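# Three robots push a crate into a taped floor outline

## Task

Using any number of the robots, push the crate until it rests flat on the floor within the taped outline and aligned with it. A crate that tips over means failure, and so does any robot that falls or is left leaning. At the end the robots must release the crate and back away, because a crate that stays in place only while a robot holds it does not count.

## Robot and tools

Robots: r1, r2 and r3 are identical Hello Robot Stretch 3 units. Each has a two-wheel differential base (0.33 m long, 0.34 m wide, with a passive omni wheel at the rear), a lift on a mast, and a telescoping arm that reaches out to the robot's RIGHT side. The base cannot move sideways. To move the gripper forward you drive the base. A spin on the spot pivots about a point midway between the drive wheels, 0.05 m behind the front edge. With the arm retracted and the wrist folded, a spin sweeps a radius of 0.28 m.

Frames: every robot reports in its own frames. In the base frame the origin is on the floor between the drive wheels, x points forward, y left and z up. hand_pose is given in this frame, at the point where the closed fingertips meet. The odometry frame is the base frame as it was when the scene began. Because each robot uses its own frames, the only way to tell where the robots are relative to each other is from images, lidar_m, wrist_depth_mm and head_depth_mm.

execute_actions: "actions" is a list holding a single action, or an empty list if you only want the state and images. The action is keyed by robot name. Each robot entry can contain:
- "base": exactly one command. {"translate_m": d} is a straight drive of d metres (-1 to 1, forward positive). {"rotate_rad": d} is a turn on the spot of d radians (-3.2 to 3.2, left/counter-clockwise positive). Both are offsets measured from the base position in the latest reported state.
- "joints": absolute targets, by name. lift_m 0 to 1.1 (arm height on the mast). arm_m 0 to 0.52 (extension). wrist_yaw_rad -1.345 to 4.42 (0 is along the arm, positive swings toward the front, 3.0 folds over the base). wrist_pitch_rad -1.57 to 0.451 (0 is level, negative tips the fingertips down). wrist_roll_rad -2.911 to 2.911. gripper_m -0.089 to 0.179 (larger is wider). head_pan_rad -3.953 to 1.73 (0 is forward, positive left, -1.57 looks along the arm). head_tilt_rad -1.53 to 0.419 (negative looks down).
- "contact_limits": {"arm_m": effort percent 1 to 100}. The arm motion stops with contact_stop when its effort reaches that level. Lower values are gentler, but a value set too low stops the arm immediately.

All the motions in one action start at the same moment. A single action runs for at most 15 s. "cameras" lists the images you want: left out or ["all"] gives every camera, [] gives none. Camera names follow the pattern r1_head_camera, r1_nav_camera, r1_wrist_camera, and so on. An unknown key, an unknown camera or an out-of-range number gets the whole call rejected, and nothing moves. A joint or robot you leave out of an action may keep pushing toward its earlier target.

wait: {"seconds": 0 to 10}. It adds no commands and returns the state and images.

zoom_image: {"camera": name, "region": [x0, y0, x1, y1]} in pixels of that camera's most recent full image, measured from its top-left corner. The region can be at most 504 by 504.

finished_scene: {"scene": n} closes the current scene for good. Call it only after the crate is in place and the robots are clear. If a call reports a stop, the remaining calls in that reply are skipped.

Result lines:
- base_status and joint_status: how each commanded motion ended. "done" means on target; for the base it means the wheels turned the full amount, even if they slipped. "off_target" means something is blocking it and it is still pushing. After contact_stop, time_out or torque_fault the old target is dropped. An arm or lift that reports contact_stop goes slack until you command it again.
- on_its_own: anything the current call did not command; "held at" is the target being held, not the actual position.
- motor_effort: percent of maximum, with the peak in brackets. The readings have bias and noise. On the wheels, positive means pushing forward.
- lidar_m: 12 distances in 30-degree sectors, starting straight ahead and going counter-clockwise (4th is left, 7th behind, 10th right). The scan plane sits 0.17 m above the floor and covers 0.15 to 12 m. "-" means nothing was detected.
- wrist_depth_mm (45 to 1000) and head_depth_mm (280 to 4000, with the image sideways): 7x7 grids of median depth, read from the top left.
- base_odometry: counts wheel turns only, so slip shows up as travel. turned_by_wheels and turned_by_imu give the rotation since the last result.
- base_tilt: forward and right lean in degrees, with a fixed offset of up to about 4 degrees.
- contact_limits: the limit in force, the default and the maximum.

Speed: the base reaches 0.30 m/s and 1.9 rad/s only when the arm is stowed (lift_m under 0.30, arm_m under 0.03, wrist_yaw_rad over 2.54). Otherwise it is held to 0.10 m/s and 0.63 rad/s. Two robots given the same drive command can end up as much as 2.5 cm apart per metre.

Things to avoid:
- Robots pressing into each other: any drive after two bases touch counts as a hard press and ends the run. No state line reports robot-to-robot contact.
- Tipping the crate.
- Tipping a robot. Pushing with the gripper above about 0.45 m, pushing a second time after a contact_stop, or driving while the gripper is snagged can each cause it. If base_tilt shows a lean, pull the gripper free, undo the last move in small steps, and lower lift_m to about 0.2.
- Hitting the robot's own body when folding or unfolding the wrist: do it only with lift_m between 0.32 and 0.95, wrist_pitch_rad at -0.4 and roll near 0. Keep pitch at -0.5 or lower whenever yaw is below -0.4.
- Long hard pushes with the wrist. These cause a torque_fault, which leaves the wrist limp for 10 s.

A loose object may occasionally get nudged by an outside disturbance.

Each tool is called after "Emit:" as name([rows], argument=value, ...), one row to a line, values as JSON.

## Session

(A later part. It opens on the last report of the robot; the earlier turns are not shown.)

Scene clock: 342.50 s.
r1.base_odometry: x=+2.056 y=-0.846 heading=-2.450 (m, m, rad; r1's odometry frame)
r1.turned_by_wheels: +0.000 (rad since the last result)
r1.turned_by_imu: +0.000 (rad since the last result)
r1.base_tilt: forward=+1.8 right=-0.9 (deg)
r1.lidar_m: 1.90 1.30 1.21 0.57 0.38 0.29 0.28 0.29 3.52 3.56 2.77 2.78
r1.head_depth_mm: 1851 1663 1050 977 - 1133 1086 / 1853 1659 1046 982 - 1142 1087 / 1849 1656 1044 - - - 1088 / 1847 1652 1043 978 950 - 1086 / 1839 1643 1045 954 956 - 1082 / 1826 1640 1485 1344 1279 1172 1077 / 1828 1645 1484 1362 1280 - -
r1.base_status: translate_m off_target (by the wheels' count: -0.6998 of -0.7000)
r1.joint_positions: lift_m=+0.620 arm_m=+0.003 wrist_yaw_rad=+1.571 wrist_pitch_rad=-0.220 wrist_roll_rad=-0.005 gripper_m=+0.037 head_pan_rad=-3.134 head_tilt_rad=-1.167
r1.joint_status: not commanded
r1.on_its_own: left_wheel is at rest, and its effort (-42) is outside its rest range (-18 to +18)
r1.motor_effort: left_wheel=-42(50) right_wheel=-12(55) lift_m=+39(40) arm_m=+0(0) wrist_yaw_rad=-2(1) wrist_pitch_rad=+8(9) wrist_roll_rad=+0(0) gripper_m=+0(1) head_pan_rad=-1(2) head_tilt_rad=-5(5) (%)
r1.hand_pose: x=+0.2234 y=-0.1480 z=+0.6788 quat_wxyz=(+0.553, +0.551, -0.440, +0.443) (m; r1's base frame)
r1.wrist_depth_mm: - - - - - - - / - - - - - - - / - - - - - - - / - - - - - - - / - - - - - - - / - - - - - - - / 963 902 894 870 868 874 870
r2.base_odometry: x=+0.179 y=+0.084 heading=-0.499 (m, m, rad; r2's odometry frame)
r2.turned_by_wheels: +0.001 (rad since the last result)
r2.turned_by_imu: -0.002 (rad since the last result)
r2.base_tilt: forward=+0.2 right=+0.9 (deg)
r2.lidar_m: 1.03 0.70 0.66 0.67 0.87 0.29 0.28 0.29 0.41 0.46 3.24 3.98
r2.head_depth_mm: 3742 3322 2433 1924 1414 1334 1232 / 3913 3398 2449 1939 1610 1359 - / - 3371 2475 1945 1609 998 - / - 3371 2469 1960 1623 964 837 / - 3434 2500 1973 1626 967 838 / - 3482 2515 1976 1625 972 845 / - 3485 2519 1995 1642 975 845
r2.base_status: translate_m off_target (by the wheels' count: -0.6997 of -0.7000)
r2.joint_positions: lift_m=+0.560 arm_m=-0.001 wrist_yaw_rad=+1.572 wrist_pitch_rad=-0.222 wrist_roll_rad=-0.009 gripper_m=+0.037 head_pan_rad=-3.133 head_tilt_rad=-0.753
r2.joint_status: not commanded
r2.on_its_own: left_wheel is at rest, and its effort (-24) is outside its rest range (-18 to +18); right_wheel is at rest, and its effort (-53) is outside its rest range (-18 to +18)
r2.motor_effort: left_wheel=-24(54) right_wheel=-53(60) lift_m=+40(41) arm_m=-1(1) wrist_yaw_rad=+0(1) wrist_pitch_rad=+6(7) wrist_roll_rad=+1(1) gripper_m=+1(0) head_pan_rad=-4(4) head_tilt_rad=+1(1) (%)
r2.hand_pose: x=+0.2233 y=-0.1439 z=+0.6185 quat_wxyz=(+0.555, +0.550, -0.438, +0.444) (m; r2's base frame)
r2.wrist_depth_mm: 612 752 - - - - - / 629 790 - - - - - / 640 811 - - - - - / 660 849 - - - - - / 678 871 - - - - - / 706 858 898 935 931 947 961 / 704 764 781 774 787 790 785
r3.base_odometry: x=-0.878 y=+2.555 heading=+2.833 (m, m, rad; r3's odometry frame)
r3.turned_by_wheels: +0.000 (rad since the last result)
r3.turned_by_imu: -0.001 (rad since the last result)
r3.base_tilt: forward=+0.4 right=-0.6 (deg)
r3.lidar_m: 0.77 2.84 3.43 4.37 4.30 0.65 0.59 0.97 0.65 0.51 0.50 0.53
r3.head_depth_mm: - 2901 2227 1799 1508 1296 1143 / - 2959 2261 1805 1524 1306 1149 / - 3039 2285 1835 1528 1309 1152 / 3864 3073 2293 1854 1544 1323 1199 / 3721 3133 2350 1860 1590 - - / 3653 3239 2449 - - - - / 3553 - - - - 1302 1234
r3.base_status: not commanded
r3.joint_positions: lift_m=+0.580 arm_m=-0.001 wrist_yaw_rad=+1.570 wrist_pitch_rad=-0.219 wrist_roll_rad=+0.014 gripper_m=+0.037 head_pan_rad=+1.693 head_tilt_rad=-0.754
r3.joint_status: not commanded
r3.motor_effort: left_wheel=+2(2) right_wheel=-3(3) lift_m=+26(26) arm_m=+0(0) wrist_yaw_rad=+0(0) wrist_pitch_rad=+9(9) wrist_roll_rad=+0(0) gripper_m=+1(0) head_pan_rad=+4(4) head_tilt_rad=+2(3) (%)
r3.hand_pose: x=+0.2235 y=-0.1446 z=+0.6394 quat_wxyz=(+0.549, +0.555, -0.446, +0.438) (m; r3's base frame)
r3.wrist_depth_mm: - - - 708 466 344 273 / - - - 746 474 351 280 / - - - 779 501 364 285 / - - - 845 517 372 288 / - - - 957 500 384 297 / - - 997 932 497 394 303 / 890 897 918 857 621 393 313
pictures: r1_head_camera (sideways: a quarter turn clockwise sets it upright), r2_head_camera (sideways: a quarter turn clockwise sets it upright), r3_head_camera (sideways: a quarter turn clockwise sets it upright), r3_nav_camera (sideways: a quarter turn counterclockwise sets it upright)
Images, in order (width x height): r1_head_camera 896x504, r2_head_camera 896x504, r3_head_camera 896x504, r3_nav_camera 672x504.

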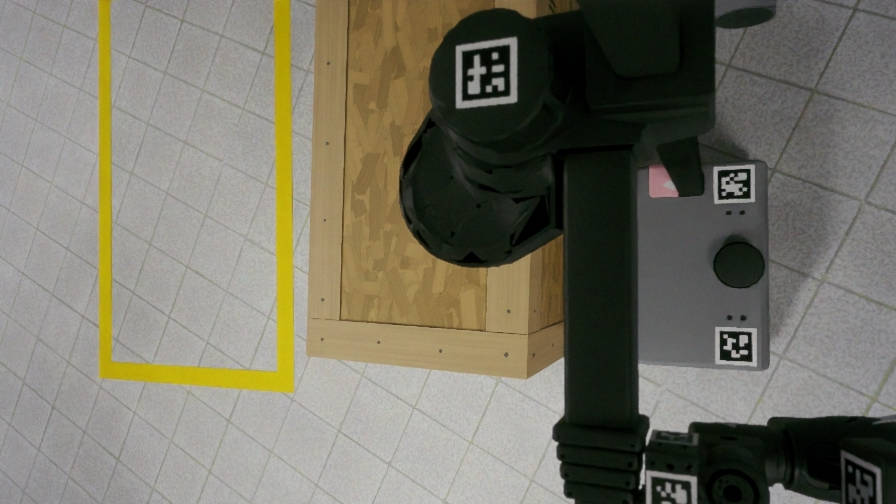

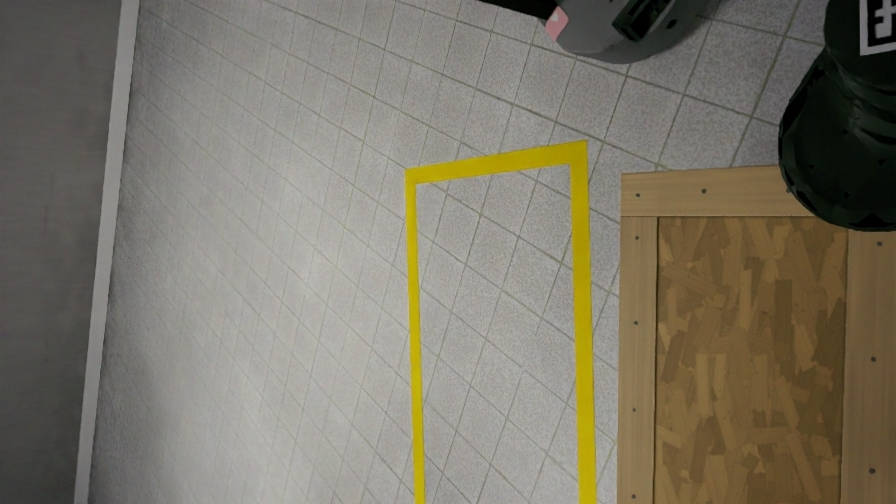

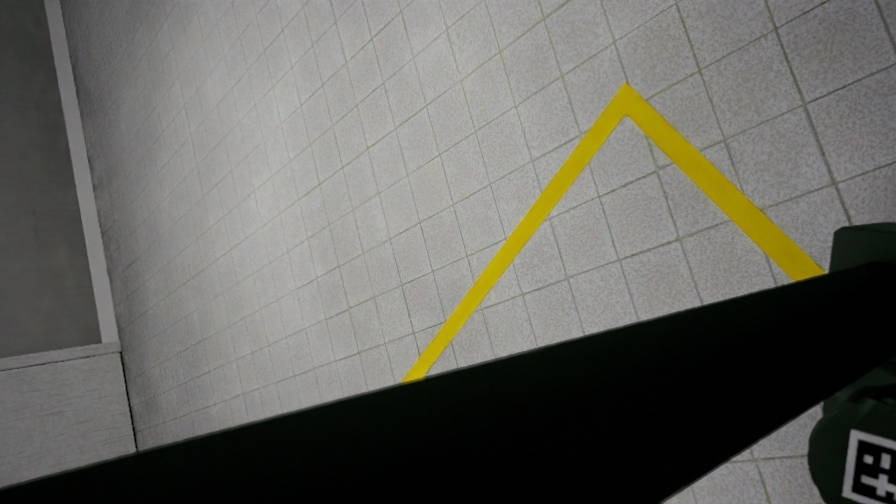

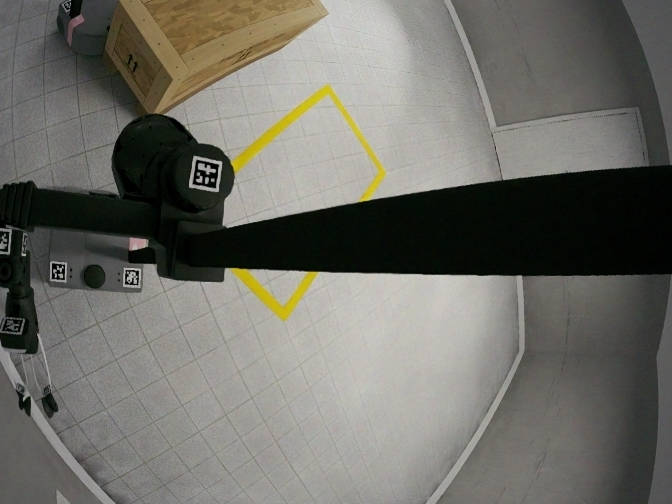

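Emit:
execute_actions([
  {"r1":{"base":{"translate_m":-0.83}},"r2":{"base":{"translate_m":-0.86}},"r3":{"joints":{"head_pan_rad":-3.9}}},
], cameras=["r1_head_camera","r2_head_camera","r3_head_camera","r3_nav_camera"])

Scene clock: 360.53 s.
r1.base_odometry: x=+2.695 y=-0.317 heading=-2.450 (m, m, rad; r1's odometry frame)
r1.turned_by_wheels: +0.000 (rad since the last result)
r1.turned_by_imu: +0.002 (rad since the last result)
r1.base_tilt: forward=+1.9 right=-1.0 (deg)
r1.lidar_m: 2.44 1.66 1.56 0.57 0.40 0.29 0.28 0.29 3.16 3.24 4.15 3.38
r1.head_depth_mm: 1855 1666 1048 977 - 1132 1086 / 1848 1660 1046 985 - 1141 1089 / 1843 1662 1041 - - - 1087 / 1849 1654 1040 975 950 - 1082 / 1845 1656 1042 950 937 - 1088 / 1832 1641 1485 1339 1282 1170 1081 / 1828 1651 1487 1356 1282 - -
r1.base_status: done
r1.joint_positions: lift_m=+0.620 arm_m=+0.003 wrist_yaw_rad=+1.571 wrist_pitch_rad=-0.220 wrist_roll_rad=-0.005 gripper_m=+0.037 head_pan_rad=-3.134 head_tilt_rad=-1.167
r1.joint_status: not commanded
r1.motor_effort: left_wheel=+2(50) right_wheel=-1(29) lift_m=+40(40) arm_m=+0(0) wrist_yaw_rad=-2(1) wrist_pitch_rad=+8(8) wrist_roll_rad=+0(0) gripper_m=+0(0) head_pan_rad=-1(2) head_tilt_rad=-5(5) (%)
r1.hand_pose: x=+0.2234 y=-0.1480 z=+0.6788 quat_wxyz=(+0.553, +0.551, -0.440, +0.443) (m; r1's base frame)
r1.wrist_depth_mm: - - - - - - - / - - - - - - - / - - - - - - - / - - - - - - - / - - - - - - - / - - - - - - - / 916 921 902 890 880 853 845
r2.base_odometry: x=-0.576 y=+0.495 heading=-0.500 (m, m, rad; r2's odometry frame)
r2.turned_by_wheels: -0.001 (rad since the last result)
r2.turned_by_imu: -0.008 (rad since the last result)
r2.base_tilt: forward=+0.2 right=+1.0 (deg)
r2.lidar_m: 1.61 1.09 1.02 0.48 0.47 0.29 0.28 0.29 0.38 0.46 3.98 3.82
r2.head_depth_mm: 3058 3232 2457 1918 1593 1361 1228 / 3175 3357 2457 1948 1602 1365 - / 3320 3355 2463 1937 1610 1028 - / 3447 3383 2490 1956 1611 963 838 / 3650 3446 2487 1964 1615 964 841 / 3781 3454 2522 1966 1631 967 841 / 3980 3481 2531 1979 1640 971 846
r2.base_status: translate_m off_target (by the wheels' count: -0.8597 of -0.8600)
r2.joint_positions: lift_m=+0.560 arm_m=-0.001 wrist_yaw_rad=+1.572 wrist_pitch_rad=-0.222 wrist_roll_rad=-0.009 gripper_m=+0.037 head_pan_rad=-3.133 head_tilt_rad=-0.753
r2.joint_status: not commanded
r2.on_its_own: left_wheel is at rest, and its effort (-72) is outside its rest range (-18 to +18); right_wheel is at rest, and its effort (-23) is outside its rest range (-18 to +18)
r2.motor_effort: left_wheel=-72(75) right_wheel=-23(59) lift_m=+40(41) arm_m=-1(1) wrist_yaw_rad=-1(1) wrist_pitch_rad=+7(7) wrist_roll_rad=+1(1) gripper_m=+1(1) head_pan_rad=-4(4) head_tilt_rad=+1(1) (%)
r2.hand_pose: x=+0.2233 y=-0.1439 z=+0.6185 quat_wxyz=(+0.555, +0.550, -0.438, +0.444) (m; r2's base frame)
r2.wrist_depth_mm: 893 - - - - - - / 910 - - - - - - / 942 - - - - - - / 977 - - - - - - / - - - - - - - / 923 922 896 936 933 949 963 / 762 765 771 783 785 801 797
r3.base_odometry: x=-0.878 y=+2.555 heading=+2.833 (m, m, rad; r3's odometry frame)
r3.turned_by_wheels: +0.000 (rad since the last result)
r3.turned_by_imu: -0.002 (rad since the last result)
r3.base_tilt: forward=+0.4 right=-0.5 (deg)
r3.lidar_m: 0.77 2.85 3.42 0.66 0.63 0.46 4.30 1.49 0.65 0.51 0.50 0.53
r3.head_depth_mm: - - - - - - 1129 / 3713 2986 2266 737 1138 - - / 3805 2762 2290 646 1258 1174 - / 3902 1024 829 610 677 1168 - / 379 1271 2261 947 1563 1336 - / - 3188 2386 1786 1567 1345 - / - 3204 2406 1915 1579 1350 1189
r3.base_status: not commanded
r3.joint_positions: lift_m=+0.580 arm_m=-0.001 wrist_yaw_rad=+1.570 wrist_pitch_rad=-0.219 wrist_roll_rad=+0.014 gripper_m=+0.037 head_pan_rad=-3.893 head_tilt_rad=-0.754
r3.joint_status: all done
r3.motor_effort: left_wheel=+2(2) right_wheel=-3(3) lift_m=+26(26) arm_m=+0(0) wrist_yaw_rad=+0(0) wrist_pitch_rad=+9(9) wrist_roll_rad=+0(0) gripper_m=+0(1) head_pan_rad=-5(57) head_tilt_rad=+1(2) (%)
r3.hand_pose: x=+0.2235 y=-0.1446 z=+0.6394 quat_wxyz=(+0.549, +0.555, -0.446, +0.438) (m; r3's base frame)
r3.wrist_depth_mm: - - - 705 458 343 270 / - - - 740 477 351 277 / - - - 798 495 362 286 / - - - 862 518 368 293 / - - - 933 505 379 296 / - - - 938 500 395 304 / 872 886 908 871 615 389 311
pictures: r1_head_camera (sideways: a quarter turn clockwise sets it upright), r2_head_camera (sideways: a quarter turn clockwise sets it upright), r3_head_camera (sideways: a quarter turn clockwise sets it upright), r3_nav_camera (sideways: a quarter turn counterclockwise sets it upright)
Images, in order (width x height): r1_head_camera 896x504, r2_head_camera 896x504, r3_head_camera 896x504, r3_nav_camera 672x504.

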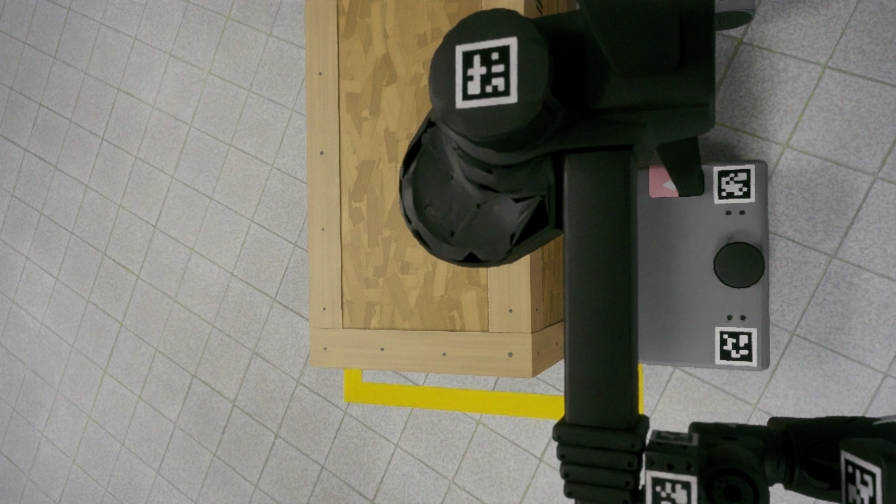

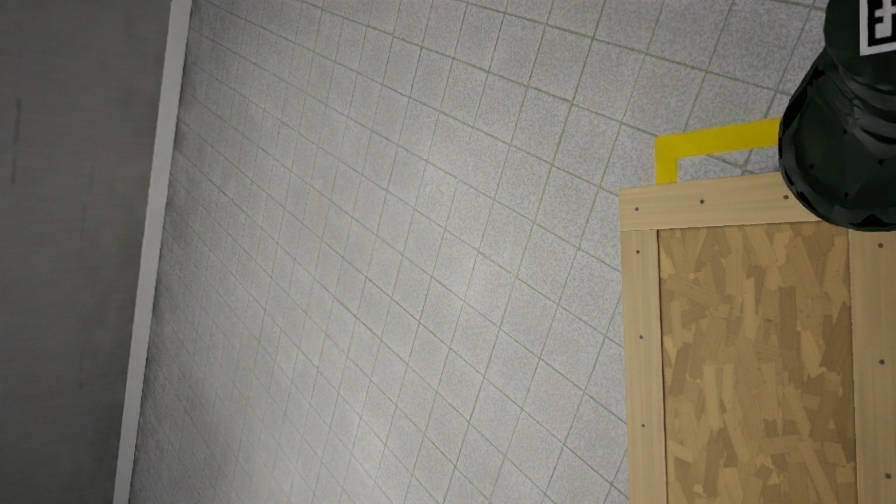

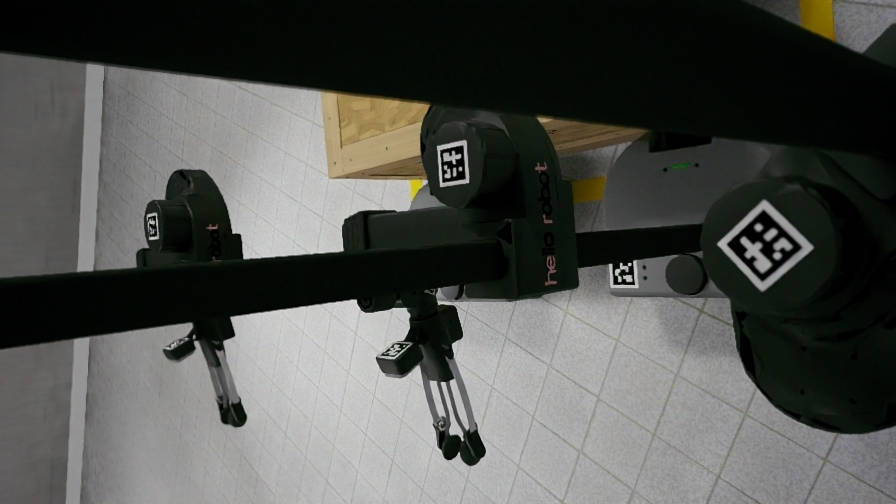

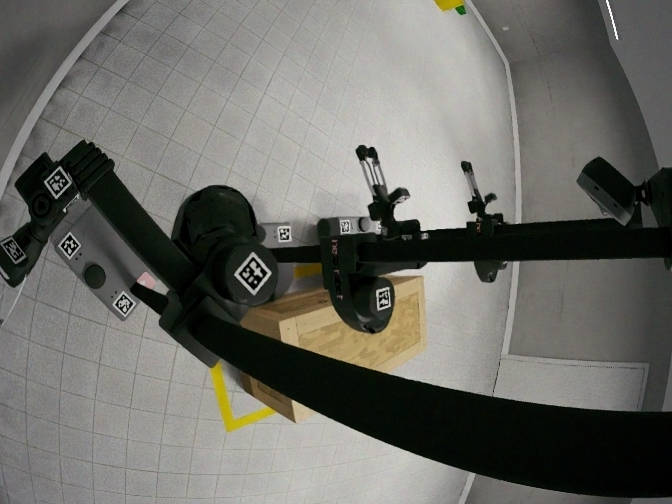

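Emit:
execute_actions([
  {"r1":{"base":{"translate_m":0.4}},"r2":{"base":{"translate_m":0.4},"joints":{"head_tilt_rad":-1.0}},"r3":{"base":{"translate_m":0.2},"joints":{"head_pan_rad":1.7}}},
], cameras=["r1_head_camera","r2_head_camera","r3_nav_camera","r1_nav_camera"])

Scene clock: 369.47 s.
r1.base_odometry: x=+2.387 y=-0.572 heading=-2.450 (m, m, rad; r1's odometry frame)
r1.turned_by_wheels: +0.000 (rad since the last result)
r1.turned_by_imu: -0.001 (rad since the last result)
r1.base_tilt: forward=+1.8 right=-1.0 (deg)
r1.lidar_m: 2.18 1.49 1.39 0.57 1.82 0.70 0.67 3.54 3.34 3.41 4.38 3.08
r1.head_depth_mm: 1854 1164 1119 1378 - 1133 1089 / 1852 1159 1112 1392 - 1143 1089 / 1845 1158 1108 - - - 1084 / 1837 1151 1100 1347 1285 - 1085 / 1825 1151 1098 1347 1286 - 1080 / 1828 1640 1486 1359 1285 1169 1084 / 1827 1633 1486 1362 1279 - -
r1.base_status: done
r1.joint_positions: lift_m=+0.620 arm_m=+0.003 wrist_yaw_rad=+1.571 wrist_pitch_rad=-0.220 wrist_roll_rad=-0.005 gripper_m=+0.037 head_pan_rad=-3.134 head_tilt_rad=-1.167
r1.joint_status: not commanded
r1.motor_effort: left_wheel=+3(9) right_wheel=-1(4) lift_m=+40(39) arm_m=+0(0) wrist_yaw_rad=-2(0) wrist_pitch_rad=+8(8) wrist_roll_rad=+0(0) gripper_m=+0(0) head_pan_rad=-2(0) head_tilt_rad=-5(5) (%)
r1.hand_pose: x=+0.2234 y=-0.1480 z=+0.6788 quat_wxyz=(+0.553, +0.551, -0.440, +0.443) (m; r1's base frame)
r1.wrist_depth_mm: - - - - - - - / - - - - - - - / - - - - - - - / - - - - - - - / - - - - - - - / - - - - - - - / 976 908 906 899 863 847 865
r2.base_odometry: x=-0.225 y=+0.303 heading=-0.500 (m, m, rad; r2's odometry frame)
r2.turned_by_wheels: +0.000 (rad since the last result)
r2.turned_by_imu: +0.002 (rad since the last result)
r2.base_tilt: forward=+0.3 right=+0.9 (deg)
r2.lidar_m: 1.34 0.91 0.85 0.87 0.95 0.89 0.68 0.70 0.94 0.45 3.55 3.66
r2.head_depth_mm: 2537 2130 1768 1545 1375 - - / 2557 2099 1787 1545 1399 - - / 2584 2107 1769 1505 1399 - - / 2590 2134 1263 1157 1363 1247 - / 2613 2127 1257 1142 1360 1243 - / 2646 2147 1270 1149 1350 1248 - / 2660 2163 1276 1152 1357 1253 -
r2.base_status: done
r2.joint_positions: lift_m=+0.560 arm_m=-0.001 wrist_yaw_rad=+1.572 wrist_pitch_rad=-0.222 wrist_roll_rad=-0.009 gripper_m=+0.037 head_pan_rad=-3.133 head_tilt_rad=-0.988
r2.joint_status: all done
r2.motor_effort: left_wheel=+2(59) right_wheel=+0(23) lift_m=+40(41) arm_m=-1(1) wrist_yaw_rad=-1(0) wrist_pitch_rad=+6(7) wrist_roll_rad=+1(1) gripper_m=+1(0) head_pan_rad=-4(4) head_tilt_rad=-4(22) (%)
r2.hand_pose: x=+0.2233 y=-0.1439 z=+0.6185 quat_wxyz=(+0.555, +0.550, -0.438, +0.444) (m; r2's base frame)
r2.wrist_depth_mm: 777 946 - - - - - / 781 - - - - - - / 810 - - - - - - / 822 - - - - - - / 851 - - - - - - / 854 911 898 910 941 939 944 / 773 783 773 782 777 798 796
r3.base_odometry: x=-1.069 y=+2.616 heading=+2.833 (m, m, rad; r3's odometry frame)
r3.turned_by_wheels: +0.000 (rad since the last result)
r3.turned_by_imu: -0.002 (rad since the last result)
r3.base_tilt: forward=+0.4 right=-0.6 (deg)
r3.lidar_m: 0.64 2.35 3.24 4.42 0.69 0.81 0.81 1.24 0.54 0.42 0.41 0.44
r3.head_depth_mm: - 2957 2239 1786 1504 1298 1140 / - 2969 2252 1800 1519 1308 1145 / - 3013 2267 1847 1520 1310 1151 / 3897 3101 2310 1841 1541 1323 1204 / 3786 3120 2346 1875 1216 1359 - / 3697 3227 2436 - - - - / 3611 - - - - 1306 1232
r3.base_status: done
r3.joint_positions: lift_m=+0.580 arm_m=-0.001 wrist_yaw_rad=+1.570 wrist_pitch_rad=-0.219 wrist_roll_rad=+0.014 gripper_m=+0.037 head_pan_rad=+1.693 head_tilt_rad=-0.754
r3.joint_status: all done
r3.motor_effort: left_wheel=+2(7) right_wheel=-3(4) lift_m=+26(26) arm_m=+0(0) wrist_yaw_rad=-1(1) wrist_pitch_rad=+9(9) wrist_roll_rad=+0(0) gripper_m=-1(1) head_pan_rad=+3(55) head_tilt_rad=+2(0) (%)
r3.hand_pose: x=+0.2235 y=-0.1446 z=+0.6394 quat_wxyz=(+0.549, +0.555, -0.446, +0.438) (m; r3's base frame)
r3.wrist_depth_mm: - - - 521 342 254 202 / - - - 557 352 260 206 / - - - 578 364 271 210 / - - - 624 379 273 216 / - - - 693 373 281 218 / - - 990 685 368 294 224 / 901 921 895 746 447 290 231
pictures: r1_head_camera (sideways: a quarter turn clockwise sets it upright), r1_nav_camera (sideways: a quarter turn counterclockwise sets it upright), r2_head_camera (sideways: a quarter turn clockwise sets it upright), r3_nav_camera (sideways: a quarter turn counterclockwise sets it upright)
Images, in order (width x height): r1_head_camera 896x504, r1_nav_camera 672x504, r2_head_camera 896x504, r3_nav_camera 672x504.

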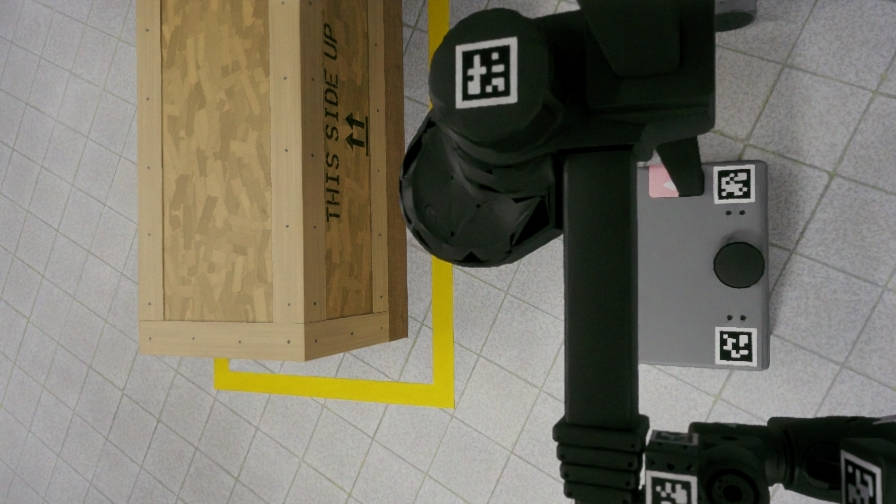

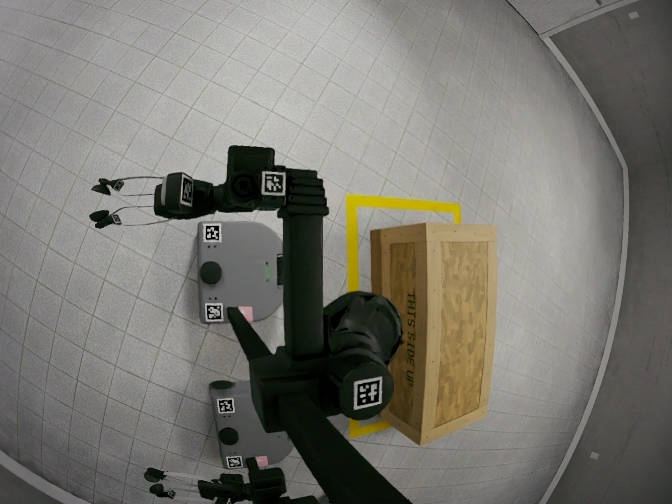

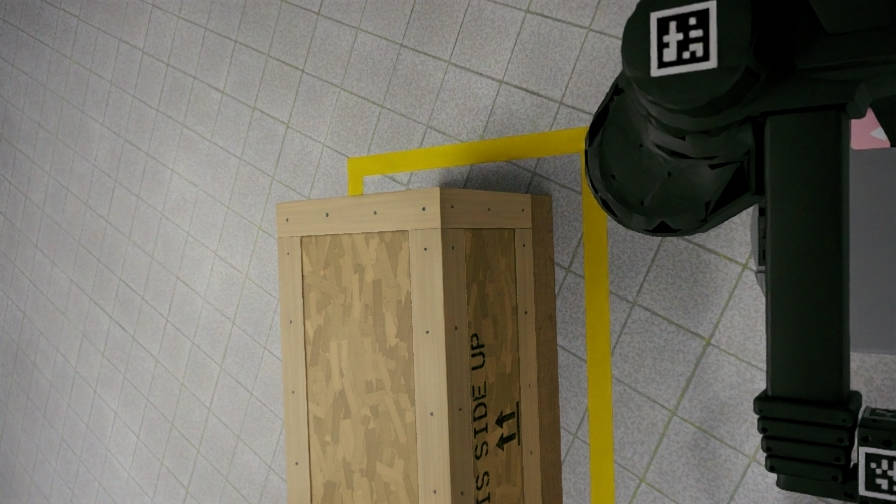

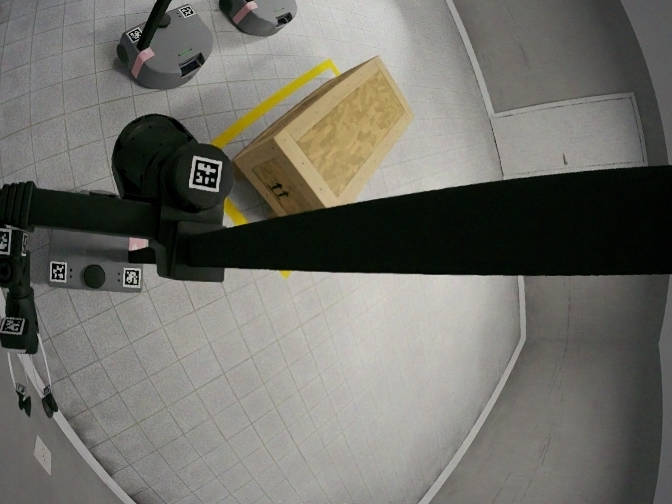

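Emit:
finished_scene(scene=2)

The scene is finished: the task was done.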